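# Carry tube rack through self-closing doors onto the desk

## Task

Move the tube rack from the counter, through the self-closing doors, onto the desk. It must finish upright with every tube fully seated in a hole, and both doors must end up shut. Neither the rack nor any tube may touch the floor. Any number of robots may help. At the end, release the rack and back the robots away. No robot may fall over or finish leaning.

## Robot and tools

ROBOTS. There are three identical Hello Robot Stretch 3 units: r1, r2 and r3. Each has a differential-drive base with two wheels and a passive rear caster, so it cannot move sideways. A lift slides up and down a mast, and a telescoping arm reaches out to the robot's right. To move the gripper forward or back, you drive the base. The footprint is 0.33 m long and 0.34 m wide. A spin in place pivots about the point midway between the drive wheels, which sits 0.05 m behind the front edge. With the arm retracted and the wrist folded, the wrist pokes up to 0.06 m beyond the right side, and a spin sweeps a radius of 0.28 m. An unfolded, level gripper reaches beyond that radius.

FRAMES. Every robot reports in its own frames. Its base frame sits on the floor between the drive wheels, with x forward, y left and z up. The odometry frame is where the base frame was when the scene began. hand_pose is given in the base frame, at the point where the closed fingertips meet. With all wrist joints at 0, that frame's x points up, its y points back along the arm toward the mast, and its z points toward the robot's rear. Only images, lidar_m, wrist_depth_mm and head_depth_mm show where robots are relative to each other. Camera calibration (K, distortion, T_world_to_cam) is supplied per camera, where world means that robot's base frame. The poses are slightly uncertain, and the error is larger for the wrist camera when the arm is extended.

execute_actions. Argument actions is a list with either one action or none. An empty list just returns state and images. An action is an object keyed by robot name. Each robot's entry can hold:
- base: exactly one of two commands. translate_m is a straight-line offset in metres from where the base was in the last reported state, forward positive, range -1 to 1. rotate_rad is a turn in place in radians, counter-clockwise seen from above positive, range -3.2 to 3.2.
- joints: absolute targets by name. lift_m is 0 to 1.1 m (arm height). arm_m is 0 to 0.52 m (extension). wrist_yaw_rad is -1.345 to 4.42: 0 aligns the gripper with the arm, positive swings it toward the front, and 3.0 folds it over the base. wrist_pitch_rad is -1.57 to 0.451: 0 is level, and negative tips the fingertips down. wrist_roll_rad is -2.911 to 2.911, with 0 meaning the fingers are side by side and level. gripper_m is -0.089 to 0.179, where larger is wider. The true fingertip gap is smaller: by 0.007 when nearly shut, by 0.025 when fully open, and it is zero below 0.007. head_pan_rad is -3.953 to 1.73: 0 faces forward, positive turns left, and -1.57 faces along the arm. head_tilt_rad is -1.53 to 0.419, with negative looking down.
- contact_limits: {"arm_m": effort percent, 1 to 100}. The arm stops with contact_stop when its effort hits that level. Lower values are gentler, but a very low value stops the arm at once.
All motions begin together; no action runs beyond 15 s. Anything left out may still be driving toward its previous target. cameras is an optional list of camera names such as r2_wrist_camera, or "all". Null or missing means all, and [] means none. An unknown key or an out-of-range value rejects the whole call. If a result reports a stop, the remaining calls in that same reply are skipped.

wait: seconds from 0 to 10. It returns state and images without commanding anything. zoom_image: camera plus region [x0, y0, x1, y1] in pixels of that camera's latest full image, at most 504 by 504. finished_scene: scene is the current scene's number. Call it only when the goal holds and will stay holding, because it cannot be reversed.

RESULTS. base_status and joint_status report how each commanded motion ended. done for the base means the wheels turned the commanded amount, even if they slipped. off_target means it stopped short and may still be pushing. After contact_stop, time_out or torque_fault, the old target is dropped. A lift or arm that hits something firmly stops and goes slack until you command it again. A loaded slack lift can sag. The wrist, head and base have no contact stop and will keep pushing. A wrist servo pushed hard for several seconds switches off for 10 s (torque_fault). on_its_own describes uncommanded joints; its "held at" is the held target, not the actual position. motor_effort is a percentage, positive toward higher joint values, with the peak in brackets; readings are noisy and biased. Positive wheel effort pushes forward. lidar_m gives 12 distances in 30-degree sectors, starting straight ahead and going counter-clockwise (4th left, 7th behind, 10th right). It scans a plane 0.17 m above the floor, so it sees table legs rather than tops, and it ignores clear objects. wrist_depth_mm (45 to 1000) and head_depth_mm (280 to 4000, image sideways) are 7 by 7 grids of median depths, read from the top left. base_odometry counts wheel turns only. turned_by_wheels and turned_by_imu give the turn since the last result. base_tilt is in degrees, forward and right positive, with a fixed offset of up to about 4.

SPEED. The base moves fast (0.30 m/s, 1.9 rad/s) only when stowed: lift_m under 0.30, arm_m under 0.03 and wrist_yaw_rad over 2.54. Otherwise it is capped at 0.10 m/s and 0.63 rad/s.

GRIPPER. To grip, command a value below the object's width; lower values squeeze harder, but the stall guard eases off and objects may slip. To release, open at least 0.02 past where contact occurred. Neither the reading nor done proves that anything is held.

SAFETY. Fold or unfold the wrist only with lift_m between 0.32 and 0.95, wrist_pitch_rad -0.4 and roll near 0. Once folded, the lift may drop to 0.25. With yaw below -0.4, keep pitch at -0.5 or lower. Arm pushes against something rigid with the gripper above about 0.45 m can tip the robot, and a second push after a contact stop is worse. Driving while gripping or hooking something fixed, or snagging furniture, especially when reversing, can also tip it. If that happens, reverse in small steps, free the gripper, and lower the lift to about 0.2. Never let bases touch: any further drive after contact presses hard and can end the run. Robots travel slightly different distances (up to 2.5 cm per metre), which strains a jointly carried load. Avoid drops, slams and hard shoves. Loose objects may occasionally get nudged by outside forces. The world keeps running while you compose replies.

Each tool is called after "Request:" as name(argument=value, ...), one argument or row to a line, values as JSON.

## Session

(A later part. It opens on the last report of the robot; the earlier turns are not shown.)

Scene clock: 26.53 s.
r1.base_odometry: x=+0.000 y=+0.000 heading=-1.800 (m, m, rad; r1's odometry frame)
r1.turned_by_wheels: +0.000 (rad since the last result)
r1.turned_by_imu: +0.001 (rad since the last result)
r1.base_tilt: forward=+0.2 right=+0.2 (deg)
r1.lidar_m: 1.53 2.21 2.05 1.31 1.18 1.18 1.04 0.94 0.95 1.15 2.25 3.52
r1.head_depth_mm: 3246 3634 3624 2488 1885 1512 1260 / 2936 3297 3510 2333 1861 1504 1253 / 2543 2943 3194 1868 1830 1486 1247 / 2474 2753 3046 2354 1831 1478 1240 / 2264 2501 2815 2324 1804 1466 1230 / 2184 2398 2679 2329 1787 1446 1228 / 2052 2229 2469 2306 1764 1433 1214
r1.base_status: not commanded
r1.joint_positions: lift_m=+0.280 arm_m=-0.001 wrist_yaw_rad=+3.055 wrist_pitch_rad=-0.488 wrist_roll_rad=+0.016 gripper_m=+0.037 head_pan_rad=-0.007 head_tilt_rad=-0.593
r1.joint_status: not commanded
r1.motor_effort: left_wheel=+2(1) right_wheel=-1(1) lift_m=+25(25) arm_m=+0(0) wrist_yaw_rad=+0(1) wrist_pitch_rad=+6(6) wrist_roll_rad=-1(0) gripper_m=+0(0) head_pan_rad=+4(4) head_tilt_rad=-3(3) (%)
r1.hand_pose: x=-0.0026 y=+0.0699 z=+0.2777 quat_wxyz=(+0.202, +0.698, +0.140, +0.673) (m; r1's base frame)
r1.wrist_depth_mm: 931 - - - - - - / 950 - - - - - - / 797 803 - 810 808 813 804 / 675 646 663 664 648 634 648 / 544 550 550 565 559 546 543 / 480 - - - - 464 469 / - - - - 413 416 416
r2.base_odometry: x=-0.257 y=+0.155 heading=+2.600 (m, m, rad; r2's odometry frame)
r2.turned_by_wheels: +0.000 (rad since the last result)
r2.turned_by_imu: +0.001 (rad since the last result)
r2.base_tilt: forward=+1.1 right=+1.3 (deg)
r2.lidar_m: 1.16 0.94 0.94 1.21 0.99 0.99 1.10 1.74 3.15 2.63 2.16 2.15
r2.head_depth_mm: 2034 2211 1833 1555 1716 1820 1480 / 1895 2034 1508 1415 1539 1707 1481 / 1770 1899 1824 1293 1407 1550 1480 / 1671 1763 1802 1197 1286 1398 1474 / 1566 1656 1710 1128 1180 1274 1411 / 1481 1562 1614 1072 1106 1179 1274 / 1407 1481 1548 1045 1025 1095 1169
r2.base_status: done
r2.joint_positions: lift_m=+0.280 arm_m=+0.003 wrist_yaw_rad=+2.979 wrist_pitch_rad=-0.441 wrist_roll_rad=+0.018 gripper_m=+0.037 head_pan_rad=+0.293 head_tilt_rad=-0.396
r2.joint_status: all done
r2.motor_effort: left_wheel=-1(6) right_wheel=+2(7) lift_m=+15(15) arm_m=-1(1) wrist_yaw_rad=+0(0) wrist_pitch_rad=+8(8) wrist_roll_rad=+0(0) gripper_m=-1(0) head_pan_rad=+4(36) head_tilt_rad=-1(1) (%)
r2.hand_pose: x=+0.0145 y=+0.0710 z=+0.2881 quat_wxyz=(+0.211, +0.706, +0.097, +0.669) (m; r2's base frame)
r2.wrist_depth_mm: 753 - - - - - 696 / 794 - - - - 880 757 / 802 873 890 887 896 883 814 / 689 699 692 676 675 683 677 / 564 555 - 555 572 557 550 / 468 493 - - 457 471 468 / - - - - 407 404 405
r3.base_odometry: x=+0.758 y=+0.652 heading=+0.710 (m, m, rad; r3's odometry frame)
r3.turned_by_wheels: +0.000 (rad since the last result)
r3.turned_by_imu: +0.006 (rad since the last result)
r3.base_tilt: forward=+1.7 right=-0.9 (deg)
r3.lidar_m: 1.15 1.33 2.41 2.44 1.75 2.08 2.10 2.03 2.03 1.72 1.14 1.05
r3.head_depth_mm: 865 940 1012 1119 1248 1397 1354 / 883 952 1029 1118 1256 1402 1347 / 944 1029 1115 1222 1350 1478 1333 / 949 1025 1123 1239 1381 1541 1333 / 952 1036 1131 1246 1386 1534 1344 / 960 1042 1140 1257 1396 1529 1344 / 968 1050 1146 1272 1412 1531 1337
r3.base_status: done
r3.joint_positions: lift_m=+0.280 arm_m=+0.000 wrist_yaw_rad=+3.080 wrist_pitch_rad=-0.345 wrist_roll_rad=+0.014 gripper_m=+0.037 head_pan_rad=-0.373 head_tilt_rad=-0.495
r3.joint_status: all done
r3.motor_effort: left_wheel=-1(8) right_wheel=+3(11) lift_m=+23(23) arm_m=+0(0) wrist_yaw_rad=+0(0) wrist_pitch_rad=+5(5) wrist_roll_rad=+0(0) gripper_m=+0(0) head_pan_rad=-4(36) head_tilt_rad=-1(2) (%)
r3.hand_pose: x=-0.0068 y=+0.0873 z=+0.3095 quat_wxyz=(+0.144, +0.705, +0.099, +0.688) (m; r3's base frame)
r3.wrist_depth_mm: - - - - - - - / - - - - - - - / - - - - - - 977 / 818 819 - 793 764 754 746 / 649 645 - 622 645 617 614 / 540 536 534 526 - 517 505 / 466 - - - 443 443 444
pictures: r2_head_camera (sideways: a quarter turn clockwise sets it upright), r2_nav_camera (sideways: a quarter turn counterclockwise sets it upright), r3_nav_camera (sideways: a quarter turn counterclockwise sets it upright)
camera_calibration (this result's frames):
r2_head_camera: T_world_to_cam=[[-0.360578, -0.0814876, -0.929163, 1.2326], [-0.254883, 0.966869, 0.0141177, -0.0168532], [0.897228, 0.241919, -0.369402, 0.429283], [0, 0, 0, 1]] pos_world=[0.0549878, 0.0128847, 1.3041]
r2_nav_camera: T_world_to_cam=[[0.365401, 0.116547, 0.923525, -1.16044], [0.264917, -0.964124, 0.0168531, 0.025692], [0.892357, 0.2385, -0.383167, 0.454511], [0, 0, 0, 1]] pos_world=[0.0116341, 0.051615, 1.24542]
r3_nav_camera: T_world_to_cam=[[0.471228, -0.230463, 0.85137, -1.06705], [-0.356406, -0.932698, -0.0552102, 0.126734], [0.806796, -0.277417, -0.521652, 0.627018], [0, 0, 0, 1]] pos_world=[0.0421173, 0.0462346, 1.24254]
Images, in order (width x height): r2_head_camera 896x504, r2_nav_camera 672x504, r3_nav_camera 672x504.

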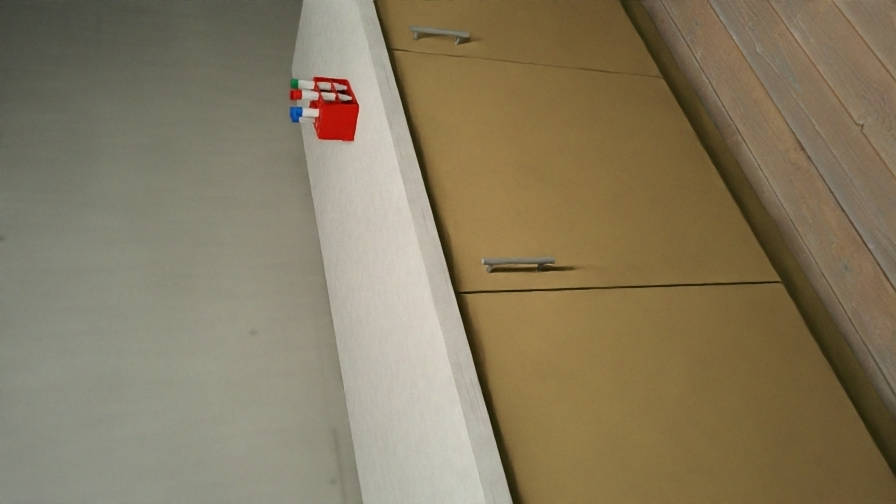

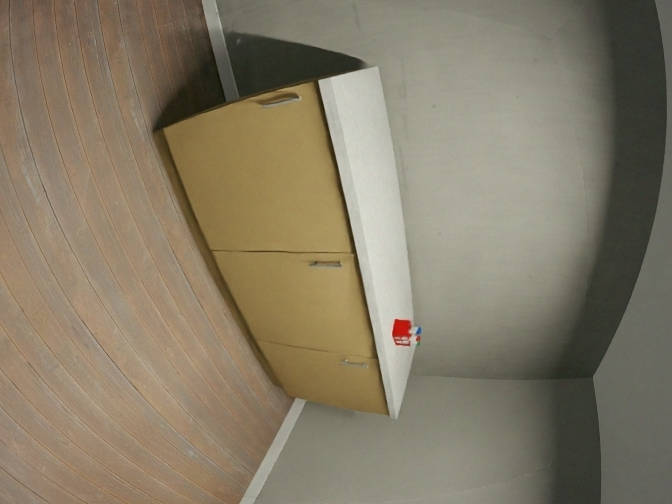

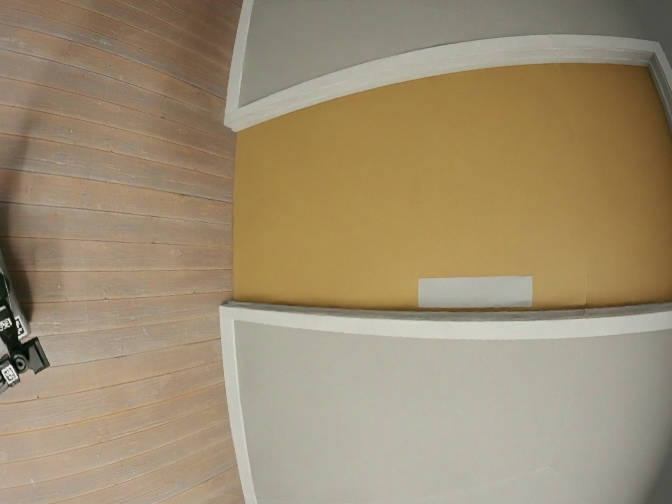

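Request:
execute_actions(
  actions=[
    {"r3":{"base":{"translate_m":0.55},"joints":{"head_pan_rad":0}},"r2":{"base":{"rotate_rad":-0.345}},"r1":{"base":{"translate_m":1}}},
  ],
  cameras=[],
)

Request:
execute_actions(
  actions=[
    {"r3":{"base":{"rotate_rad":-0.36}},"r2":{"base":{"translate_m":1},"joints":{"head_pan_rad":-1.57,"head_tilt_rad":-0.6}},"r1":{"base":{"translate_m":0.3}}},
  ],
  cameras=[],
)

Request:
execute_actions(
  actions=[
    {"r3":{"base":{"translate_m":0.5},"joints":{"lift_m":0.31,"head_tilt_rad":-0.8}},"r2":{"base":{"translate_m":0.24}},"r1":{"base":{"rotate_rad":0.6}}},
  ],
  cameras=["r3_nav_camera"],
)

Request:
execute_actions(
  actions=[
    {"r3":{"base":{"translate_m":0.4}},"r2":{"base":{"rotate_rad":2.78}}},
  ],
  cameras=["r3_nav_camera","r2_head_camera","r1_nav_camera"],
)

Scene clock: 44.33 s.
r1.base_odometry: x=-0.227 y=-0.974 heading=-1.800 (m, m, rad; r1's odometry frame)
r1.turned_by_wheels: +0.000 (rad since the last result)
r1.turned_by_imu: +0.001 (rad since the last result)
r1.base_tilt: forward=+0.2 right=+0.1 (deg)
r1.lidar_m: 0.96 0.81 1.45 1.78 1.82 1.82 1.89 1.71 1.71 2.09 2.53 2.53
r1.head_depth_mm: 2107 2432 2890 2463 1876 1508 1266 / 1897 2172 2538 2442 1852 1500 1261 / 1732 1945 2238 2337 1821 1483 1246 / 1583 1768 1994 2203 1821 1477 1240 / 1473 1614 1824 2057 1747 1318 1227 / 1363 1498 1672 1860 1116 1241 1196 / 1255 1448 1596 906 996 1236 1219
r1.base_status: done
r1.joint_positions: lift_m=+0.280 arm_m=-0.001 wrist_yaw_rad=+3.055 wrist_pitch_rad=-0.488 wrist_roll_rad=+0.016 gripper_m=+0.037 head_pan_rad=-0.007 head_tilt_rad=-0.594
r1.joint_status: not commanded
r1.motor_effort: left_wheel=+1(11) right_wheel=-1(3) lift_m=+25(25) arm_m=+0(1) wrist_yaw_rad=+0(0) wrist_pitch_rad=+6(6) wrist_roll_rad=-1(1) gripper_m=+0(0) head_pan_rad=+4(4) head_tilt_rad=-3(3) (%)
r1.hand_pose: x=-0.0026 y=+0.0699 z=+0.2777 quat_wxyz=(+0.202, +0.698, +0.140, +0.673) (m; r1's base frame)
r1.wrist_depth_mm: - - - - - - - / - - - - - - - / 814 830 - 806 803 799 803 / 646 659 643 645 656 654 651 / 552 552 550 565 561 534 544 / 479 - - - - 466 464 / - - - - 411 415 413
r2.base_odometry: x=-0.257 y=+0.155 heading=+2.255 (m, m, rad; r2's odometry frame)
r2.turned_by_wheels: -0.345 (rad since the last result)
r2.turned_by_imu: -0.348 (rad since the last result)
r2.base_tilt: forward=+1.1 right=+1.3 (deg)
r2.lidar_m: 1.67 1.05 0.94 1.60 1.09 0.99 0.99 1.21 2.40 3.17 2.37 2.15
r2.head_depth_mm: 1923 2042 2143 2262 2309 1825 1467 / 2033 2156 2266 2425 2379 1820 1475 / 2140 2286 2352 2073 2187 1826 1473 / 2265 2410 1843 1739 1863 1831 1479 / 2085 2220 1665 1498 1606 1723 1478 / 1888 1981 1673 1315 1386 1469 1488 / 1722 1803 1803 1190 1234 1304 1408
r2.base_status: done
r2.joint_positions: lift_m=+0.280 arm_m=+0.003 wrist_yaw_rad=+2.979 wrist_pitch_rad=-0.441 wrist_roll_rad=+0.018 gripper_m=+0.037 head_pan_rad=+0.293 head_tilt_rad=-0.396
r2.joint_status: not commanded
r2.motor_effort: left_wheel=+1(7) right_wheel=+0(5) lift_m=+15(15) arm_m=-2(2) wrist_yaw_rad=+0(0) wrist_pitch_rad=+8(8) wrist_roll_rad=+0(0) gripper_m=-1(0) head_pan_rad=+4(4) head_tilt_rad=-2(2) (%)
r2.hand_pose: x=+0.0145 y=+0.0710 z=+0.2881 quat_wxyz=(+0.211, +0.706, +0.097, +0.669) (m; r2's base frame)
r2.wrist_depth_mm: 888 - - - 844 805 772 / 934 - - - - 930 885 / 869 903 884 886 886 879 884 / 680 690 677 684 674 676 682 / 561 558 - 560 573 555 550 / 478 492 - - 455 469 475 / - - - - 410 405 406
r3.base_odometry: x=+1.176 y=+1.010 heading=+0.710 (m, m, rad; r3's odometry frame)
r3.turned_by_wheels: +0.000 (rad since the last result)
r3.turned_by_imu: +0.004 (rad since the last result)
r3.base_tilt: forward=+1.6 right=-0.7 (deg)
r3.lidar_m: 0.64 0.80 1.50 2.22 0.93 0.94 2.61 2.46 2.08 0.90 0.64 0.63
r3.head_depth_mm: 494 534 576 625 682 752 839 / 516 554 601 657 717 795 902 / 537 580 631 690 760 852 968 / 560 608 662 728 807 911 1046 / 585 639 696 771 862 976 1132 / 614 669 737 823 926 1051 1187 / 642 705 766 832 902 999 1173
r3.base_status: done
r3.joint_positions: lift_m=+0.280 arm_m=+0.000 wrist_yaw_rad=+3.080 wrist_pitch_rad=-0.345 wrist_roll_rad=+0.014 gripper_m=+0.037 head_pan_rad=-0.007 head_tilt_rad=-0.495
r3.joint_status: all done
r3.motor_effort: left_wheel=-1(8) right_wheel=+3(12) lift_m=+22(22) arm_m=+0(0) wrist_yaw_rad=+0(1) wrist_pitch_rad=+5(5) wrist_roll_rad=+0(0) gripper_m=+0(0) head_pan_rad=+5(37) head_tilt_rad=-1(2) (%)
r3.hand_pose: x=-0.0068 y=+0.0873 z=+0.3095 quat_wxyz=(+0.144, +0.705, +0.099, +0.688) (m; r3's base frame)
r3.wrist_depth_mm: - - - - - - - / - - - - - - - / 767 - - - - - 982 / 787 795 - 791 778 769 752 / 648 636 - 628 647 610 615 / 536 538 533 530 - 519 511 / 464 - - - 443 441 440
pictures: none
No camera images: the call's "cameras" was empty. Leave "cameras" out to get every camera's image.

Scene clock: 49.37 s.
r1.base_odometry: x=-0.295 y=-1.266 heading=-1.800 (m, m, rad; r1's odometry frame)
r1.turned_by_wheels: +0.000 (rad since the last result)
r1.turned_by_imu: +0.001 (rad since the last result)
r1.base_tilt: forward=+0.2 right=+0.1 (deg)
r1.lidar_m: 1.33 0.57 1.27 1.49 2.01 2.02 2.14 1.94 1.94 2.37 2.39 2.13
r1.head_depth_mm: 1764 2018 2398 2456 1883 1508 1263 / 1585 1813 2097 2336 1858 1502 1254 / 1446 1633 1861 2126 1832 1487 1249 / 1333 1476 1675 1914 1828 1485 1242 / 1231 1362 1516 1710 1794 1432 1179 / 1151 1253 1401 1556 1676 959 1025 / 1071 1184 1323 1490 1642 1411 730
r1.base_status: done
r1.joint_positions: lift_m=+0.280 arm_m=-0.001 wrist_yaw_rad=+3.055 wrist_pitch_rad=-0.488 wrist_roll_rad=+0.016 gripper_m=+0.037 head_pan_rad=-0.007 head_tilt_rad=-0.594
r1.joint_status: not commanded
r1.motor_effort: left_wheel=+1(11) right_wheel=-1(3) lift_m=+25(25) arm_m=+0(1) wrist_yaw_rad=+0(1) wrist_pitch_rad=+6(6) wrist_roll_rad=+0(1) gripper_m=-1(0) head_pan_rad=+4(4) head_tilt_rad=-3(3) (%)
r1.hand_pose: x=-0.0026 y=+0.0699 z=+0.2777 quat_wxyz=(+0.202, +0.698, +0.140, +0.673) (m; r1's base frame)
r1.wrist_depth_mm: - - - - - - - / - - - - - - - / 819 816 - 795 810 797 795 / 650 653 653 653 642 643 622 / 551 551 548 568 555 545 488 / 477 - - - - 470 459 / - - - - 412 412 413
r2.base_odometry: x=-0.889 y=+0.930 heading=+2.255 (m, m, rad; r2's odometry frame)
r2.turned_by_wheels: +0.000 (rad since the last result)
r2.turned_by_imu: +0.005 (rad since the last result)
r2.base_tilt: forward=+1.1 right=+1.3 (deg)
r2.lidar_m: 1.22 0.68 0.61 0.61 0.74 1.93 1.94 2.39 3.50 2.08 1.34 1.21
r2.head_depth_mm: 2942 3233 3174 2311 1832 1503 1287 / 3076 3314 3199 2324 1837 1516 1283 / 3153 3435 3182 2321 1839 1519 1286 / 3120 3414 3181 2325 1844 1511 1287 / 2523 2705 2794 2320 1821 1514 1285 / 2100 2222 2368 2331 1827 1513 1289 / 1799 1880 2000 2084 1830 1512 1292
r2.base_status: done
r2.joint_positions: lift_m=+0.280 arm_m=+0.003 wrist_yaw_rad=+2.979 wrist_pitch_rad=-0.441 wrist_roll_rad=+0.018 gripper_m=+0.037 head_pan_rad=-1.563 head_tilt_rad=-0.593
r2.joint_status: all done
r2.motor_effort: left_wheel=+2(9) right_wheel=+0(5) lift_m=+15(16) arm_m=-1(1) wrist_yaw_rad=+0(0) wrist_pitch_rad=+8(8) wrist_roll_rad=+0(0) gripper_m=-1(0) head_pan_rad=-5(59) head_tilt_rad=-3(19) (%)
r2.hand_pose: x=+0.0145 y=+0.0710 z=+0.2881 quat_wxyz=(+0.211, +0.706, +0.097, +0.669) (m; r2's base frame)
r2.wrist_depth_mm: 713 - 630 595 566 553 511 / 864 - 695 650 609 580 548 / 904 891 822 789 739 695 663 / 688 701 676 688 686 693 671 / 571 570 - 558 571 547 560 / 472 487 - - 454 467 467 / - - - - 404 404 404
r3.base_odometry: x=+1.176 y=+1.010 heading=+0.350 (m, m, rad; r3's odometry frame)
r3.turned_by_wheels: -0.360 (rad since the last result)
r3.turned_by_imu: -0.353 (rad since the last result)
r3.base_tilt: forward=+1.7 right=-0.8 (deg)
r3.lidar_m: 0.63 0.66 0.80 2.19 2.31 0.65 2.58 2.71 2.45 1.85 0.75 0.64
r3.head_depth_mm: 497 539 587 641 714 801 913 / 501 542 590 647 721 810 922 / 505 547 594 654 726 815 932 / 508 551 598 660 734 822 946 / 510 553 606 666 740 836 951 / 514 558 609 671 751 843 972 / 517 563 615 678 751 853 984
r3.base_status: done
r3.joint_positions: lift_m=+0.280 arm_m=+0.000 wrist_yaw_rad=+3.080 wrist_pitch_rad=-0.345 wrist_roll_rad=+0.014 gripper_m=+0.037 head_pan_rad=-0.007 head_tilt_rad=-0.495
r3.joint_status: not commanded
r3.motor_effort: left_wheel=+2(9) right_wheel=-1(6) lift_m=+23(23) arm_m=+1(0) wrist_yaw_rad=+0(1) wrist_pitch_rad=+5(5) wrist_roll_rad=+0(0) gripper_m=+0(0) head_pan_rad=+4(4) head_tilt_rad=-2(2) (%)
r3.hand_pose: x=-0.0068 y=+0.0873 z=+0.3095 quat_wxyz=(+0.144, +0.705, +0.099, +0.688) (m; r3's base frame)
r3.wrist_depth_mm: - - - - - 997 668 / - - - - - - 657 / - - - - - 912 684 / 816 809 - 791 768 772 715 / 650 646 - 627 649 615 614 / 544 543 532 534 - 521 511 / 464 - - - 448 444 440
pictures: none
No camera images: the call's "cameras" was empty. Leave "cameras" out to get every camera's image.

Scene clock: 55.40 s.
r1.base_odometry: x=-0.295 y=-1.266 heading=-1.200 (m, m, rad; r1's odometry frame)
r1.turned_by_wheels: +0.600 (rad since the last result)
r1.turned_by_imu: +0.595 (rad since the last result)
r1.base_tilt: forward=+0.2 right=+0.1 (deg)
r1.lidar_m: 1.07 1.27 1.58 2.01 2.04 2.07 1.94 1.96 2.51 2.39 1.93 1.32
r1.head_depth_mm: 1094 1174 1281 1469 1710 1525 1265 / 1103 1222 1350 1497 1680 1502 1260 / 1079 1206 1348 1473 1686 1446 1255 / 1048 1194 1328 1451 1495 1399 1238 / 1034 1158 1294 1426 1495 1399 1230 / 1052 1161 1303 1465 1652 1456 1224 / 1048 1152 1279 1462 1621 1443 1210
r1.base_status: done
r1.joint_positions: lift_m=+0.280 arm_m=-0.001 wrist_yaw_rad=+3.055 wrist_pitch_rad=-0.488 wrist_roll_rad=+0.016 gripper_m=+0.037 head_pan_rad=-0.007 head_tilt_rad=-0.594
r1.joint_status: not commanded
r1.motor_effort: left_wheel=-2(8) right_wheel=+2(6) lift_m=+25(25) arm_m=+0(0) wrist_yaw_rad=-1(1) wrist_pitch_rad=+6(6) wrist_roll_rad=+0(1) gripper_m=+0(0) head_pan_rad=+4(3) head_tilt_rad=-3(2) (%)
r1.hand_pose: x=-0.0026 y=+0.0699 z=+0.2777 quat_wxyz=(+0.202, +0.698, +0.140, +0.673) (m; r1's base frame)
r1.wrist_depth_mm: - - - - - - - / - - - - - - - / 809 806 - 808 824 803 784 / 660 659 648 659 664 658 657 / 546 548 547 563 567 547 531 / 476 - - - - 469 463 / - - - - 410 407 408
r2.base_odometry: x=-1.041 y=+1.116 heading=+2.255 (m, m, rad; r2's odometry frame)
r2.turned_by_wheels: +0.000 (rad since the last result)
r2.turned_by_imu: +0.001 (rad since the last result)
r2.base_tilt: forward=+1.0 right=+1.3 (deg)
r2.lidar_m: 0.99 0.58 0.53 0.53 0.64 1.23 2.17 2.66 3.58 1.70 1.08 0.99
r2.head_depth_mm: 3062 3296 3145 2310 1838 1515 1283 / 3142 3421 3180 2337 1826 1509 1285 / 3148 3506 3157 2321 1829 1516 1287 / 2551 2776 2872 2315 1836 1517 1288 / 2030 2192 2349 2328 1833 1516 1289 / 1690 1795 1915 2067 1840 1513 1291 / 1448 1539 1615 1712 1721 1506 1287
r2.base_status: done
r2.joint_positions: lift_m=+0.280 arm_m=+0.003 wrist_yaw_rad=+2.979 wrist_pitch_rad=-0.441 wrist_roll_rad=+0.018 gripper_m=+0.037 head_pan_rad=-1.563 head_tilt_rad=-0.593
r2.joint_status: not commanded
r2.motor_effort: left_wheel=+1(8) right_wheel=+1(6) lift_m=+15(15) arm_m=-1(1) wrist_yaw_rad=+0(0) wrist_pitch_rad=+8(8) wrist_roll_rad=+0(0) gripper_m=+0(1) head_pan_rad=-5(5) head_tilt_rad=-3(3) (%)
r2.hand_pose: x=+0.0145 y=+0.0710 z=+0.2881 quat_wxyz=(+0.211, +0.706, +0.097, +0.669) (m; r2's base frame)
r2.wrist_depth_mm: 631 - 552 526 495 469 446 / 703 - 606 571 541 517 482 / 845 810 731 714 649 619 535 / 688 691 675 678 678 655 636 / 571 561 - 561 570 551 561 / 473 490 - - 457 473 466 / - - - - 406 404 401
r3.base_odometry: x=+1.645 y=+1.182 heading=+0.350 (m, m, rad; r3's odometry frame)
r3.turned_by_wheels: +0.000 (rad since the last result)
r3.turned_by_imu: +0.004 (rad since the last result)
r3.base_tilt: forward=+1.6 right=-0.7 (deg)
r3.lidar_m: - 0.15 0.20 0.55 2.28 1.23 1.13 3.22 2.17 0.36 0.18 0.15
r3.head_depth_mm: - - - - - - 300 / - - - - - - 301 / - - - - - - 305 / - - - - - - 315 / - - - - - - 320 / - - - - - - 322 / - - - - - - 323
r3.base_status: done
r3.joint_positions: lift_m=+0.310 arm_m=+0.000 wrist_yaw_rad=+3.080 wrist_pitch_rad=-0.345 wrist_roll_rad=+0.014 gripper_m=+0.037 head_pan_rad=-0.007 head_tilt_rad=-0.791
r3.joint_status: all done
r3.motor_effort: left_wheel=+2(12) right_wheel=-1(6) lift_m=+28(29) arm_m=+0(0) wrist_yaw_rad=+1(1) wrist_pitch_rad=+5(5) wrist_roll_rad=+0(0) gripper_m=+0(0) head_pan_rad=+4(5) head_tilt_rad=-4(21) (%)
r3.hand_pose: x=-0.0068 y=+0.0873 z=+0.3392 quat_wxyz=(+0.144, +0.705, +0.099, +0.688) (m; r3's base frame)
r3.wrist_depth_mm: - - - - 509 263 178 / - - - - 514 265 179 / - - - - 533 268 180 / 872 865 - 801 532 271 182 / 691 694 - 676 428 274 183 / 580 576 570 566 - 274 184 / 489 503 - - 463 261 185
pictures: r3_nav_camera (sideways: a quarter turn counterclockwise sets it upright)
camera_calibration (this result's frames):
r3_nav_camera: T_world_to_cam=[[0.748086, -0.0479983, 0.661864, -0.82173], [-0.0152805, -0.998362, -0.0551299, 0.124528], [0.663426, 0.0311283, -0.747594, 0.921799], [0, 0, 0, 1]] pos_world=[0.00508252, 0.0561882, 1.23987]
Images, in order (width x height): r3_nav_camera 672x504.

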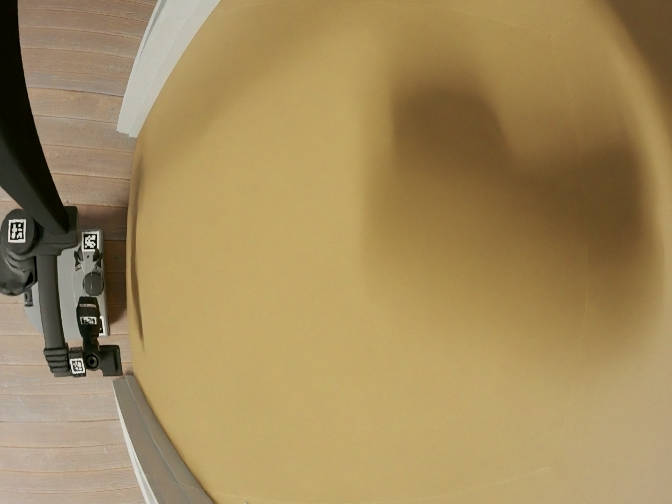

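Scene clock: 60.37 s.
r1.base_odometry: x=-0.295 y=-1.266 heading=-1.200 (m, m, rad; r1's odometry frame)
r1.turned_by_wheels: +0.000 (rad since the last result)
r1.turned_by_imu: +0.001 (rad since the last result)
r1.base_tilt: forward=+0.2 right=+0.2 (deg)
r1.lidar_m: 1.16 1.27 1.58 2.00 2.04 2.07 1.93 1.96 2.50 2.39 1.93 1.32
r1.head_depth_mm: 1094 1177 1288 1477 1692 1513 1262 / 1098 1222 1352 1503 1691 1497 1257 / 1086 1205 1345 1490 1686 1484 1249 / 1032 1188 1328 1436 1601 1442 1242 / 1036 1139 1282 1400 1580 1443 1234 / 1051 1168 1297 1471 1651 1450 1225 / 1044 1148 1279 1439 1620 1436 1216
r1.base_status: not commanded
r1.joint_positions: lift_m=+0.280 arm_m=-0.001 wrist_yaw_rad=+3.055 wrist_pitch_rad=-0.488 wrist_roll_rad=+0.016 gripper_m=+0.037 head_pan_rad=-0.007 head_tilt_rad=-0.594
r1.joint_status: not commanded
r1.motor_effort: left_wheel=-2(1) right_wheel=+2(2) lift_m=+25(25) arm_m=+0(1) wrist_yaw_rad=+1(0) wrist_pitch_rad=+6(6) wrist_roll_rad=+0(0) gripper_m=-1(0) head_pan_rad=+4(4) head_tilt_rad=-3(3) (%)
r1.hand_pose: x=-0.0026 y=+0.0699 z=+0.2777 quat_wxyz=(+0.202, +0.698, +0.140, +0.673) (m; r1's base frame)
r1.wrist_depth_mm: - - - - - - - / - - - - - - - / 798 822 - 815 818 794 798 / 661 656 649 653 645 641 654 / 553 547 540 574 554 539 542 / 478 - - - - 463 465 / - - - - 412 410 414
r2.base_odometry: x=-1.041 y=+1.116 heading=-1.248 (m, m, rad; r2's odometry frame)
r2.turned_by_wheels: +2.780 (rad since the last result)
r2.turned_by_imu: +2.800 (rad since the last result)
r2.base_tilt: forward=+1.1 right=+1.3 (deg)
r2.lidar_m: 2.15 2.24 3.06 3.57 1.39 1.02 0.99 0.76 0.55 0.53 0.54 0.74
r2.head_depth_mm: 980 1076 946 692 664 771 919 / 977 1072 948 694 662 766 910 / 979 1073 947 692 657 762 902 / 977 1072 712 694 653 756 897 / 974 1065 901 673 651 752 892 / 973 1069 947 694 648 747 887 / 972 1065 947 694 645 744 879
r2.base_status: done
r2.joint_positions: lift_m=+0.280 arm_m=+0.003 wrist_yaw_rad=+2.979 wrist_pitch_rad=-0.441 wrist_roll_rad=+0.018 gripper_m=+0.037 head_pan_rad=-1.563 head_tilt_rad=-0.593
r2.joint_status: not commanded
r2.motor_effort: left_wheel=+0(7) right_wheel=+2(10) lift_m=+16(15) arm_m=-1(2) wrist_yaw_rad=-1(0) wrist_pitch_rad=+8(8) wrist_roll_rad=+0(0) gripper_m=+0(0) head_pan_rad=-5(5) head_tilt_rad=-2(3) (%)
r2.hand_pose: x=+0.0145 y=+0.0709 z=+0.2881 quat_wxyz=(+0.211, +0.706, +0.097, +0.669) (m; r2's base frame)
r2.wrist_depth_mm: - - - - - - - / - - - - - - - / 891 907 889 891 867 862 872 / 695 672 674 678 676 688 671 / 566 561 - 552 569 548 556 / 472 493 - - 454 471 465 / - - - - 407 403 409
r3.base_odometry: x=+2.021 y=+1.319 heading=+0.351 (m, m, rad; r3's odometry frame)
r3.turned_by_wheels: +0.001 (rad since the last result)
r3.turned_by_imu: -0.075 (rad since the last result)
r3.base_tilt: forward=+1.7 right=-0.7 (deg)
r3.lidar_m: - - 0.15 0.19 2.23 2.98 1.21 3.23 2.21 0.25 0.15 -
r3.head_depth_mm: - - - - - - - / - - - - - - - / - - - - - - - / - - - - - - - / - - - - - - - / - - - - - - - / - - - - - - -
r3.base_status: translate_m off_target (by the wheels' count: +0.3998 of +0.4000)
r3.joint_positions: lift_m=+0.310 arm_m=+0.000 wrist_yaw_rad=+3.080 wrist_pitch_rad=-0.346 wrist_roll_rad=+0.015 gripper_m=+0.037 head_pan_rad=+0.012 head_tilt_rad=-0.801
r3.joint_status: not commanded
r3.on_its_own: left_wheel is at rest, and its effort (+33) is outside its rest range (-18 to +18)
r3.motor_effort: left_wheel=+33(60) right_wheel=+11(58) lift_m=+26(28) arm_m=+0(0) wrist_yaw_rad=+0(9) wrist_pitch_rad=+6(5) wrist_roll_rad=+0(0) gripper_m=+0(0) head_pan_rad=-7(15) head_tilt_rad=+1(4) (%)
r3.hand_pose: x=-0.0069 y=+0.0872 z=+0.3392 quat_wxyz=(+0.144, +0.705, +0.099, +0.688) (m; r3's base frame)
r3.wrist_depth_mm: - - - 518 199 116 82 / - - - 566 204 117 83 / - - - 610 211 120 83 / 881 871 - 674 218 122 85 / 693 683 - 625 184 124 86 / 584 573 567 545 - 126 87 / 491 504 - - 229 120 88
pictures: r1_nav_camera (sideways: a quarter turn counterclockwise sets it upright), r2_head_camera (sideways: a quarter turn clockwise sets it upright), r3_nav_camera (sideways: a quarter turn counterclockwise sets it upright)
camera_calibration (this result's frames):
r1_nav_camera: T_world_to_cam=[[0.588842, 0.0349704, 0.807491, -1.01439], [0.047903, -0.998817, 0.00832427, 0.0437497], [0.806827, 0.0337795, -0.589821, 0.720893], [0, 0, 0, 1]] pos_world=[0.0135823, 0.0548201, 1.24394]
r2_head_camera: T_world_to_cam=[[0.0220465, 0.543728, -0.838972, 1.11262], [0.999531, -0.0298146, 0.00694313, -0.015162], [-0.0212385, -0.838732, -0.54413, 0.662245], [0, 0, 0, 1]] pos_world=[0.00469064, -0.0499671, 1.29391]
r3_nav_camera: T_world_to_cam=[[0.755699, -0.0336867, 0.654052, -0.811598], [0.00312651, -0.998479, -0.0550387, 0.124296], [0.654912, 0.0436376, -0.754445, 0.930759], [0, 0, 0, 1]] pos_world=[0.00337037, 0.0561508, 1.23987]
Images, in order (width x height): r1_nav_camera 672x504, r2_head_camera 896x504, r3_nav_camera 672x504.

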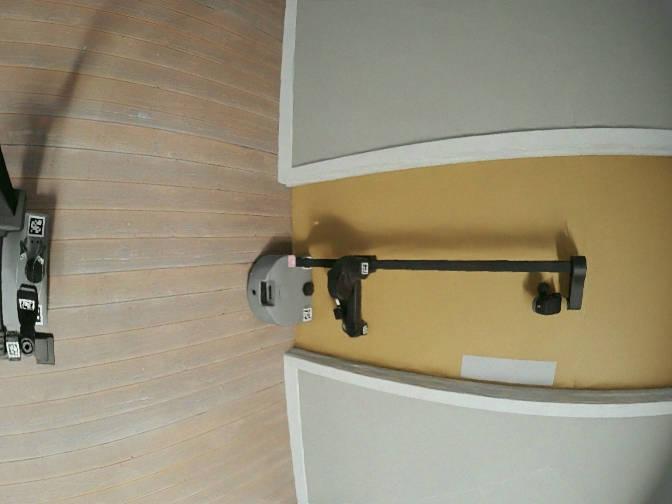

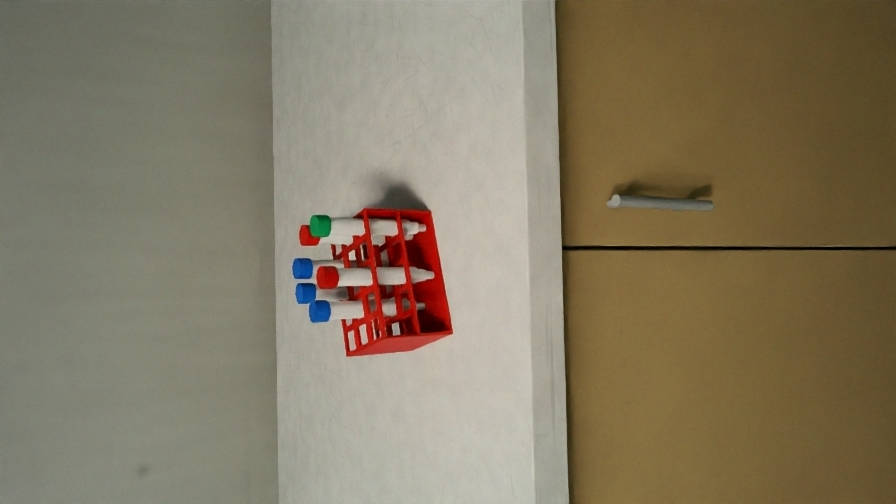

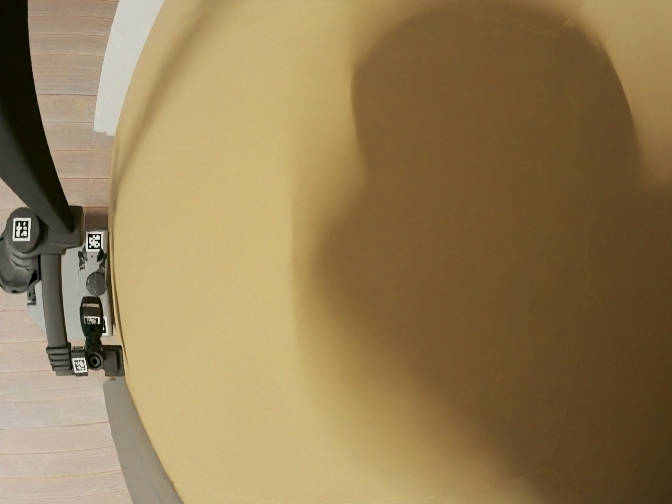

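Request:
execute_actions(
  actions=[
    {"r3":{"base":{"translate_m":-0.15},"joints":{"head_pan_rad":-1.57}},"r2":{"joints":{"lift_m":0.9,"wrist_pitch_rad":-0.4}}},
  ],
  cameras=[],
)

Request:
execute_actions(
  actions=[
    {"r3":{"base":{"rotate_rad":0.15}},"r2":{"joints":{"wrist_yaw_rad":0.28,"gripper_m":0.179}}},
  ],
  cameras=[],
)

Request:
execute_actions(
  actions=[
    {"r3":{"base":{"translate_m":0.3}},"r2":{"joints":{"wrist_pitch_rad":0,"lift_m":0.84,"arm_m":0.1}}},
  ],
  cameras=["r3_nav_camera","r2_head_camera","r2_wrist_camera","r1_nav_camera"],
)

Scene clock: 85.63 s.
r1.base_odometry: x=-0.295 y=-1.266 heading=-1.200 (m, m, rad; r1's odometry frame)
r1.turned_by_wheels: +0.000 (rad since the last result)
r1.turned_by_imu: +0.002 (rad since the last result)
r1.base_tilt: forward=+0.2 right=+0.2 (deg)
r1.lidar_m: 1.01 1.27 1.58 2.01 2.05 2.07 1.94 1.97 2.50 2.39 1.93 1.33
r1.head_depth_mm: 1088 1182 1286 1473 1694 1510 1262 / 1107 1220 1353 1504 1676 1505 1258 / 1089 1211 1339 1501 1716 1411 1252 / 1044 1192 1338 1503 1448 1341 1242 / 1035 1134 1268 1431 1446 1363 1230 / 1053 1164 1304 1458 1634 1451 1226 / 1045 1157 1283 1443 1615 1433 1217
r1.base_status: not commanded
r1.joint_positions: lift_m=+0.280 arm_m=-0.001 wrist_yaw_rad=+3.055 wrist_pitch_rad=-0.488 wrist_roll_rad=+0.016 gripper_m=+0.037 head_pan_rad=-0.007 head_tilt_rad=-0.594
r1.joint_status: not commanded
r1.motor_effort: left_wheel=-1(2) right_wheel=+1(2) lift_m=+25(25) arm_m=+0(1) wrist_yaw_rad=-1(0) wrist_pitch_rad=+6(6) wrist_roll_rad=-1(1) gripper_m=-1(1) head_pan_rad=+4(4) head_tilt_rad=-3(3) (%)
r1.hand_pose: x=-0.0026 y=+0.0699 z=+0.2777 quat_wxyz=(+0.202, +0.698, +0.140, +0.673) (m; r1's base frame)
r1.wrist_depth_mm: - - - - - - - / - - - - - - - / 824 815 - 817 807 798 788 / 660 648 649 650 646 644 636 / 546 555 541 573 562 545 546 / 483 - - - - 474 465 / - - - - 414 417 409
r2.base_odometry: x=-1.041 y=+1.116 heading=-1.248 (m, m, rad; r2's odometry frame)
r2.turned_by_wheels: +0.000 (rad since the last result)
r2.turned_by_imu: +0.000 (rad since the last result)
r2.base_tilt: forward=+1.1 right=+1.3 (deg)
r2.lidar_m: 2.15 2.24 3.06 3.59 1.39 1.02 0.99 0.76 0.55 0.53 0.55 0.74
r2.head_depth_mm: 978 1074 946 693 665 746 - / 979 1074 949 692 661 753 - / 976 1069 949 693 659 762 - / 977 1073 712 695 655 759 - / 978 1069 903 673 652 754 - / 970 1068 946 695 648 748 866 / 972 1066 951 694 643 744 880
r2.base_status: not commanded
r2.joint_positions: lift_m=+0.900 arm_m=+0.003 wrist_yaw_rad=+2.979 wrist_pitch_rad=-0.419 wrist_roll_rad=+0.018 gripper_m=+0.037 head_pan_rad=-1.563 head_tilt_rad=-0.593
r2.joint_status: all done
r2.motor_effort: left_wheel=-1(1) right_wheel=+2(2) lift_m=+33(34) arm_m=-1(1) wrist_yaw_rad=+0(0) wrist_pitch_rad=+10(13) wrist_roll_rad=+0(0) gripper_m=-1(0) head_pan_rad=-5(4) head_tilt_rad=-2(2) (%)
r2.hand_pose: x=+0.0150 y=+0.0737 z=+0.9120 quat_wxyz=(+0.204, +0.707, +0.089, +0.671) (m; r2's base frame)
r2.wrist_depth_mm: - - - - - - - / - - - - - - - / - - - - - - - / - - - - - - - / - - - - - - - / - - - - - - - / - - - - - - -
r3.base_odometry: x=+1.880 y=+1.267 heading=+0.351 (m, m, rad; r3's odometry frame)
r3.turned_by_wheels: +0.000 (rad since the last result)
r3.turned_by_imu: +0.001 (rad since the last result)
r3.base_tilt: forward=+1.7 right=-0.7 (deg)
r3.lidar_m: 0.20 0.21 0.28 0.56 2.22 2.97 1.06 3.09 2.70 0.55 0.30 0.21
r3.head_depth_mm: 2283 2587 2209 1810 1531 1317 1159 / 2237 2511 2239 1831 1527 1310 1153 / 2303 2636 2276 1822 1523 1310 1154 / 2262 2576 2222 1802 1533 1321 1157 / 1029 1031 1029 1032 1020 1027 1114 / 541 541 542 502 599 740 888 / 328 351 391 467 541 607 604
r3.base_status: done
r3.joint_positions: lift_m=+0.310 arm_m=+0.000 wrist_yaw_rad=+3.080 wrist_pitch_rad=-0.346 wrist_roll_rad=+0.015 gripper_m=+0.037 head_pan_rad=-1.563 head_tilt_rad=-0.800
r3.joint_status: all done
r3.motor_effort: left_wheel=+1(23) right_wheel=+2(9) lift_m=+25(25) arm_m=+0(0) wrist_yaw_rad=+1(1) wrist_pitch_rad=+5(6) wrist_roll_rad=+0(0) gripper_m=+0(0) head_pan_rad=-4(58) head_tilt_rad=+0(1) (%)
r3.hand_pose: x=-0.0069 y=+0.0872 z=+0.3392 quat_wxyz=(+0.144, +0.705, +0.099, +0.688) (m; r3's base frame)
r3.wrist_depth_mm: - - - - 539 345 243 / - - - - 567 352 247 / - - - - 617 357 251 / 869 853 - 826 646 362 253 / 709 692 - 667 549 373 257 / 576 575 568 561 - 377 260 / 489 501 - - 473 361 265
pictures: none
No camera images: the call's "cameras" was empty. Leave "cameras" out to get every camera's image.

Scene clock: 88.00 s.
r1.base_odometry: x=-0.295 y=-1.266 heading=-1.200 (m, m, rad; r1's odometry frame)
r1.turned_by_wheels: +0.000 (rad since the last result)
r1.turned_by_imu: +0.001 (rad since the last result)
r1.base_tilt: forward=+0.2 right=+0.1 (deg)
r1.lidar_m: 0.99 1.27 1.58 2.01 2.04 2.07 1.93 1.97 2.51 2.39 1.93 1.33
r1.head_depth_mm: 1087 1175 1289 1474 1702 1508 1264 / 1101 1214 1362 1497 1690 1509 1256 / 1087 1207 1348 1480 1703 1417 1245 / 1041 1190 1330 1499 1347 1348 1241 / 833 1137 1262 1415 1375 1386 1238 / 1057 1168 1299 1458 1645 1448 1220 / 1047 1153 1288 1442 1613 1446 1215
r1.base_status: not commanded
r1.joint_positions: lift_m=+0.280 arm_m=-0.001 wrist_yaw_rad=+3.055 wrist_pitch_rad=-0.488 wrist_roll_rad=+0.016 gripper_m=+0.037 head_pan_rad=-0.007 head_tilt_rad=-0.594
r1.joint_status: not commanded
r1.motor_effort: left_wheel=-1(2) right_wheel=+1(1) lift_m=+25(25) arm_m=+0(1) wrist_yaw_rad=+0(0) wrist_pitch_rad=+6(6) wrist_roll_rad=-1(0) gripper_m=+0(0) head_pan_rad=+3(4) head_tilt_rad=-3(4) (%)
r1.hand_pose: x=-0.0026 y=+0.0699 z=+0.2777 quat_wxyz=(+0.202, +0.698, +0.140, +0.673) (m; r1's base frame)
r1.wrist_depth_mm: - - - - - - - / - - - - - - - / 818 805 - 828 819 809 793 / 660 662 667 653 654 643 639 / 550 548 552 568 559 540 543 / 484 - - - - 470 471 / - - - - 411 408 413
r2.base_odometry: x=-1.041 y=+1.116 heading=-1.248 (m, m, rad; r2's odometry frame)
r2.turned_by_wheels: +0.000 (rad since the last result)
r2.turned_by_imu: +0.000 (rad since the last result)
r2.base_tilt: forward=+1.1 right=+1.3 (deg)
r2.lidar_m: 2.15 2.24 3.07 3.57 1.39 1.02 0.99 0.76 0.55 0.53 0.55 0.74
r2.head_depth_mm: 980 1073 944 693 666 746 - / 981 1074 951 692 661 753 - / 977 1074 950 692 657 780 - / 978 1068 712 692 654 - - / 975 1065 903 674 651 735 891 / 975 1065 953 693 647 747 908 / 976 1064 949 694 646 720 878
r2.base_status: not commanded
r2.joint_positions: lift_m=+0.900 arm_m=+0.003 wrist_yaw_rad=+0.282 wrist_pitch_rad=-0.419 wrist_roll_rad=+0.018 gripper_m=+0.179 head_pan_rad=-1.563 head_tilt_rad=-0.593
r2.joint_status: all done
r2.motor_effort: left_wheel=-1(1) right_wheel=+2(2) lift_m=+33(33) arm_m=-1(2) wrist_yaw_rad=-3(3) wrist_pitch_rad=+10(10) wrist_roll_rad=+0(0) gripper_m=-1(96) head_pan_rad=-5(5) head_tilt_rad=-3(3) (%)
r2.hand_pose: x=+0.0410 y=-0.3631 z=+0.9120 quat_wxyz=(+0.700, +0.243, -0.670, -0.051) (m; r2's base frame)
r2.wrist_depth_mm: 777 774 739 741 370 612 652 / 406 404 404 397 385 383 392 / 449 387 330 304 284 270 267 / 509 456 403 361 324 278 251 / 638 521 457 405 364 335 296 / 844 631 542 471 412 374 313 / - 817 656 547 469 418 377
r3.base_odometry: x=+1.880 y=+1.267 heading=+0.500 (m, m, rad; r3's odometry frame)
r3.turned_by_wheels: +0.150 (rad since the last result)
r3.turned_by_imu: +0.148 (rad since the last result)
r3.base_tilt: forward=+1.7 right=-0.7 (deg)
r3.lidar_m: 0.21 0.22 0.33 0.91 2.33 1.06 1.06 2.72 2.16 0.39 0.26 0.21
r3.head_depth_mm: 2216 2491 2224 1817 1532 1313 1158 / 2273 2529 2267 1805 1516 1314 1154 / 1635 2263 2096 1817 1531 1323 1158 / 652 739 843 988 1201 1269 1127 / 396 392 434 506 620 796 1073 / 311 356 412 492 583 679 728 / 311 351 399 447 474 496 522
r3.base_status: done
r3.joint_positions: lift_m=+0.310 arm_m=+0.000 wrist_yaw_rad=+3.080 wrist_pitch_rad=-0.346 wrist_roll_rad=+0.015 gripper_m=+0.037 head_pan_rad=-1.563 head_tilt_rad=-0.800
r3.joint_status: not commanded
r3.motor_effort: left_wheel=-2(7) right_wheel=+3(6) lift_m=+25(26) arm_m=+0(0) wrist_yaw_rad=+0(0) wrist_pitch_rad=+5(6) wrist_roll_rad=+0(0) gripper_m=+0(0) head_pan_rad=-3(4) head_tilt_rad=+1(0) (%)
r3.hand_pose: x=-0.0069 y=+0.0872 z=+0.3392 quat_wxyz=(+0.144, +0.705, +0.099, +0.688) (m; r3's base frame)
r3.wrist_depth_mm: - - - - 578 442 287 / - - - - 582 450 285 / - - - - 643 442 285 / 880 860 - 838 711 443 286 / 700 682 - 667 663 444 286 / 580 577 579 563 - 442 286 / 492 510 - - 482 411 286
pictures: none
No camera images: the call's "cameras" was empty. Leave "cameras" out to get every camera's image.

Scene clock: 91.97 s.
r1.base_odometry: x=-0.295 y=-1.266 heading=-1.200 (m, m, rad; r1's odometry frame)
r1.turned_by_wheels: +0.000 (rad since the last result)
r1.turned_by_imu: +0.001 (rad since the last result)
r1.base_tilt: forward=+0.2 right=+0.2 (deg)
r1.lidar_m: 1.15 1.27 1.58 2.01 2.04 2.07 1.93 1.96 2.51 2.39 1.94 1.32
r1.head_depth_mm: 1084 1177 1292 1473 1715 1502 1266 / 1103 1218 1353 1490 1681 1497 1252 / 1086 1204 1351 1488 1697 1482 1250 / 1044 1192 1330 1462 1552 1424 1236 / 1037 1139 1263 1273 1512 1421 1230 / 1057 1164 1296 1476 1635 1446 1219 / 1045 1151 1280 1444 1614 1435 1214
r1.base_status: not commanded
r1.joint_positions: lift_m=+0.280 arm_m=-0.001 wrist_yaw_rad=+3.055 wrist_pitch_rad=-0.488 wrist_roll_rad=+0.016 gripper_m=+0.037 head_pan_rad=-0.007 head_tilt_rad=-0.594
r1.joint_status: not commanded
r1.motor_effort: left_wheel=-2(2) right_wheel=+2(1) lift_m=+25(25) arm_m=+0(0) wrist_yaw_rad=-1(1) wrist_pitch_rad=+6(6) wrist_roll_rad=+0(1) gripper_m=+0(1) head_pan_rad=+4(3) head_tilt_rad=-3(3) (%)
r1.hand_pose: x=-0.0026 y=+0.0699 z=+0.2777 quat_wxyz=(+0.202, +0.698, +0.140, +0.673) (m; r1's base frame)
r1.wrist_depth_mm: - - - - - - - / - - - - - - - / 812 805 - 794 807 814 800 / 648 651 657 662 666 653 641 / 554 546 550 556 554 546 539 / 481 - - - - 464 466 / - - - - 411 410 418
r2.base_odometry: x=-1.041 y=+1.116 heading=-1.248 (m, m, rad; r2's odometry frame)
r2.turned_by_wheels: +0.000 (rad since the last result)
r2.turned_by_imu: +0.000 (rad since the last result)
r2.base_tilt: forward=+1.2 right=+1.3 (deg)
r2.lidar_m: 2.15 2.24 3.06 3.58 1.39 1.02 0.99 0.76 0.55 0.53 0.54 0.74
r2.head_depth_mm: 979 1075 947 693 658 - - / 978 1074 950 693 634 - - / 976 1072 947 719 659 - 982 / 975 1069 713 693 601 - 925 / 974 1071 901 674 609 769 894 / 973 1068 949 694 648 748 886 / 971 1065 951 694 656 744 881
r2.base_status: not commanded
r2.joint_positions: lift_m=+0.840 arm_m=+0.100 wrist_yaw_rad=+0.281 wrist_pitch_rad=-0.022 wrist_roll_rad=+0.018 gripper_m=+0.179 head_pan_rad=-1.563 head_tilt_rad=-0.593
r2.joint_status: all done
r2.motor_effort: left_wheel=+0(1) right_wheel=+2(2) lift_m=+15(30) arm_m=+3(3) wrist_yaw_rad=-1(2) wrist_pitch_rad=+12(11) wrist_roll_rad=+0(0) gripper_m=-1(1) head_pan_rad=-4(5) head_tilt_rad=-3(3) (%)
r2.hand_pose: x=+0.0495 y=-0.4903 z=+0.9495 quat_wxyz=(+0.695, +0.108, -0.705, +0.090) (m; r2's base frame)
r2.wrist_depth_mm: - 941 861 791 718 660 630 / - - 893 800 728 678 638 / - - 926 847 318 705 649 / 477 476 477 417 330 417 481 / 269 292 268 269 269 270 270 / 313 236 216 199 189 188 200 / 317 289 253 224 184 169 158
r3.base_odometry: x=+2.143 y=+1.411 heading=+0.501 (m, m, rad; r3's odometry frame)
r3.turned_by_wheels: +0.001 (rad since the last result)
r3.turned_by_imu: -0.302 (rad since the last result)
r3.base_tilt: forward=+1.5 right=-0.7 (deg)
r3.lidar_m: - - 0.15 0.19 2.16 2.62 1.18 3.13 2.80 0.38 0.15 -
r3.head_depth_mm: 2407 2684 2251 1812 1520 1314 1151 / 2320 2615 2271 1810 1528 1317 1153 / 2334 2609 2243 1814 1527 1316 1154 / 2330 2591 2244 1817 1503 1296 1136 / 316 348 404 473 578 731 931 / 298 338 385 446 507 483 443 / 293 318 350 333 324 322 309
r3.base_status: translate_m off_target (by the wheels' count: +0.2998 of +0.3000)
r3.joint_positions: lift_m=+0.310 arm_m=+0.000 wrist_yaw_rad=+3.080 wrist_pitch_rad=-0.346 wrist_roll_rad=+0.015 gripper_m=+0.037 head_pan_rad=-1.518 head_tilt_rad=-0.800
r3.joint_status: not commanded
r3.on_its_own: left_wheel is at rest, and its effort (+32) is outside its rest range (-18 to +18)
r3.motor_effort: left_wheel=+32(64) right_wheel=+11(33) lift_m=+26(26) arm_m=+0(0) wrist_yaw_rad=+0(1) wrist_pitch_rad=+5(6) wrist_roll_rad=+0(0) gripper_m=+0(0) head_pan_rad=-32(54) head_tilt_rad=+1(14) (%)
r3.hand_pose: x=-0.0069 y=+0.0872 z=+0.3392 quat_wxyz=(+0.144, +0.705, +0.099, +0.688) (m; r3's base frame)
r3.wrist_depth_mm: - - 525 386 197 132 100 / - - 561 422 207 137 102 / - - 605 466 217 141 105 / 873 864 - 520 226 146 107 / 706 689 - 489 207 151 110 / 581 566 570 534 - 155 113 / 491 503 - - 257 151 116
pictures: r1_nav_camera (sideways: a quarter turn counterclockwise sets it upright), r2_head_camera (sideways: a quarter turn clockwise sets it upright), r2_wrist_camera, r3_nav_camera (sideways: a quarter turn counterclockwise sets it upright)
camera_calibration (this result's frames):
r1_nav_camera: T_world_to_cam=[[0.588842, 0.0349706, 0.807491, -1.01439], [0.0479032, -0.998817, 0.00832429, 0.0437497], [0.806827, 0.0337797, -0.589821, 0.720892], [0, 0, 0, 1]] pos_world=[0.0135823, 0.0548201, 1.24394]
r2_head_camera: T_world_to_cam=[[0.0220465, 0.543728, -0.838972, 1.11262], [0.999531, -0.0298146, 0.00694313, -0.015162], [-0.0212385, -0.838732, -0.54413, 0.662245], [0, 0, 0, 1]] pos_world=[0.00469064, -0.0499671, 1.29391]
r2_wrist_camera: T_world_to_cam=[[-0.952164, -0.305286, -0.0135549, -0.0851818], [-0.0517724, 0.204872, -0.977419, 1.05734], [0.301169, -0.929961, -0.210877, -0.109611], [0, 0, 0, 1]] pos_world=[0.00664537, -0.344558, 1.00919]
r3_nav_camera: T_world_to_cam=[[-0.00272486, -0.755807, 0.654789, -0.807932], [-0.99751, -0.0440938, -0.0550475, 0.130411], [0.0704774, -0.653308, -0.753805, 0.933492], [0, 0, 0, 1]] pos_world=[0.062095, 0.0049679, 1.23987]
Images, in order (width x height): r1_nav_camera 672x504, r2_head_camera 896x504, r2_wrist_camera 644x364, r3_nav_camera 672x504.

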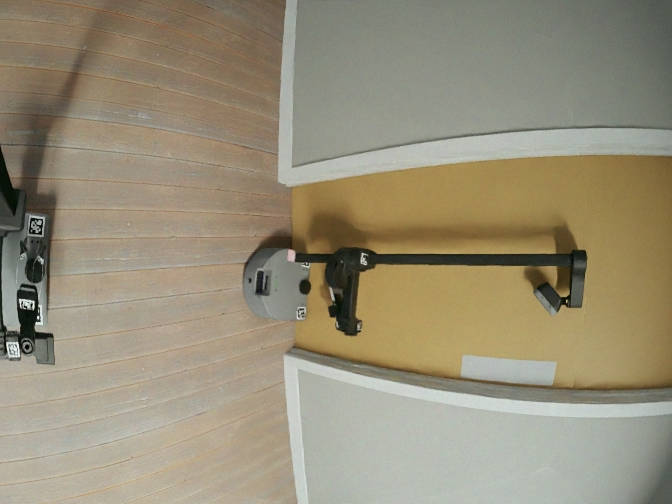

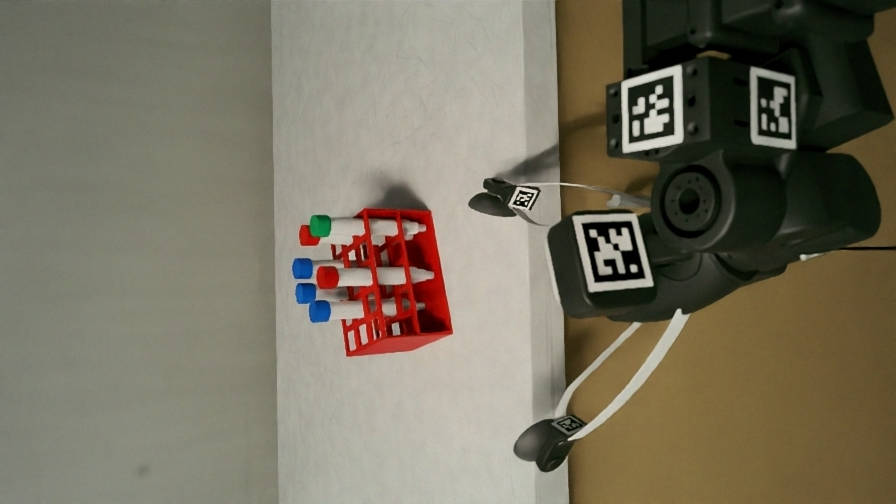

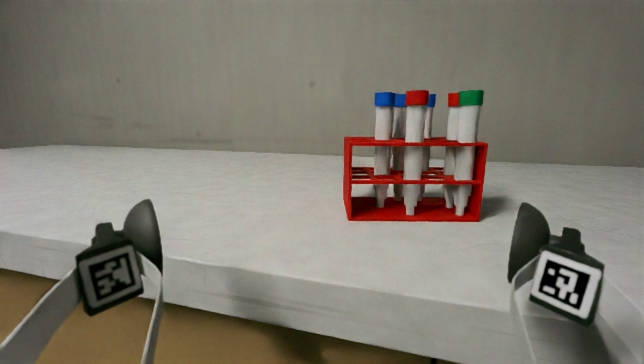

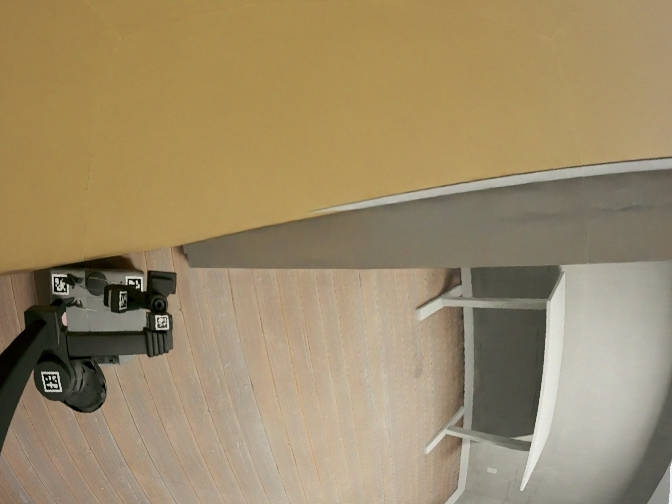

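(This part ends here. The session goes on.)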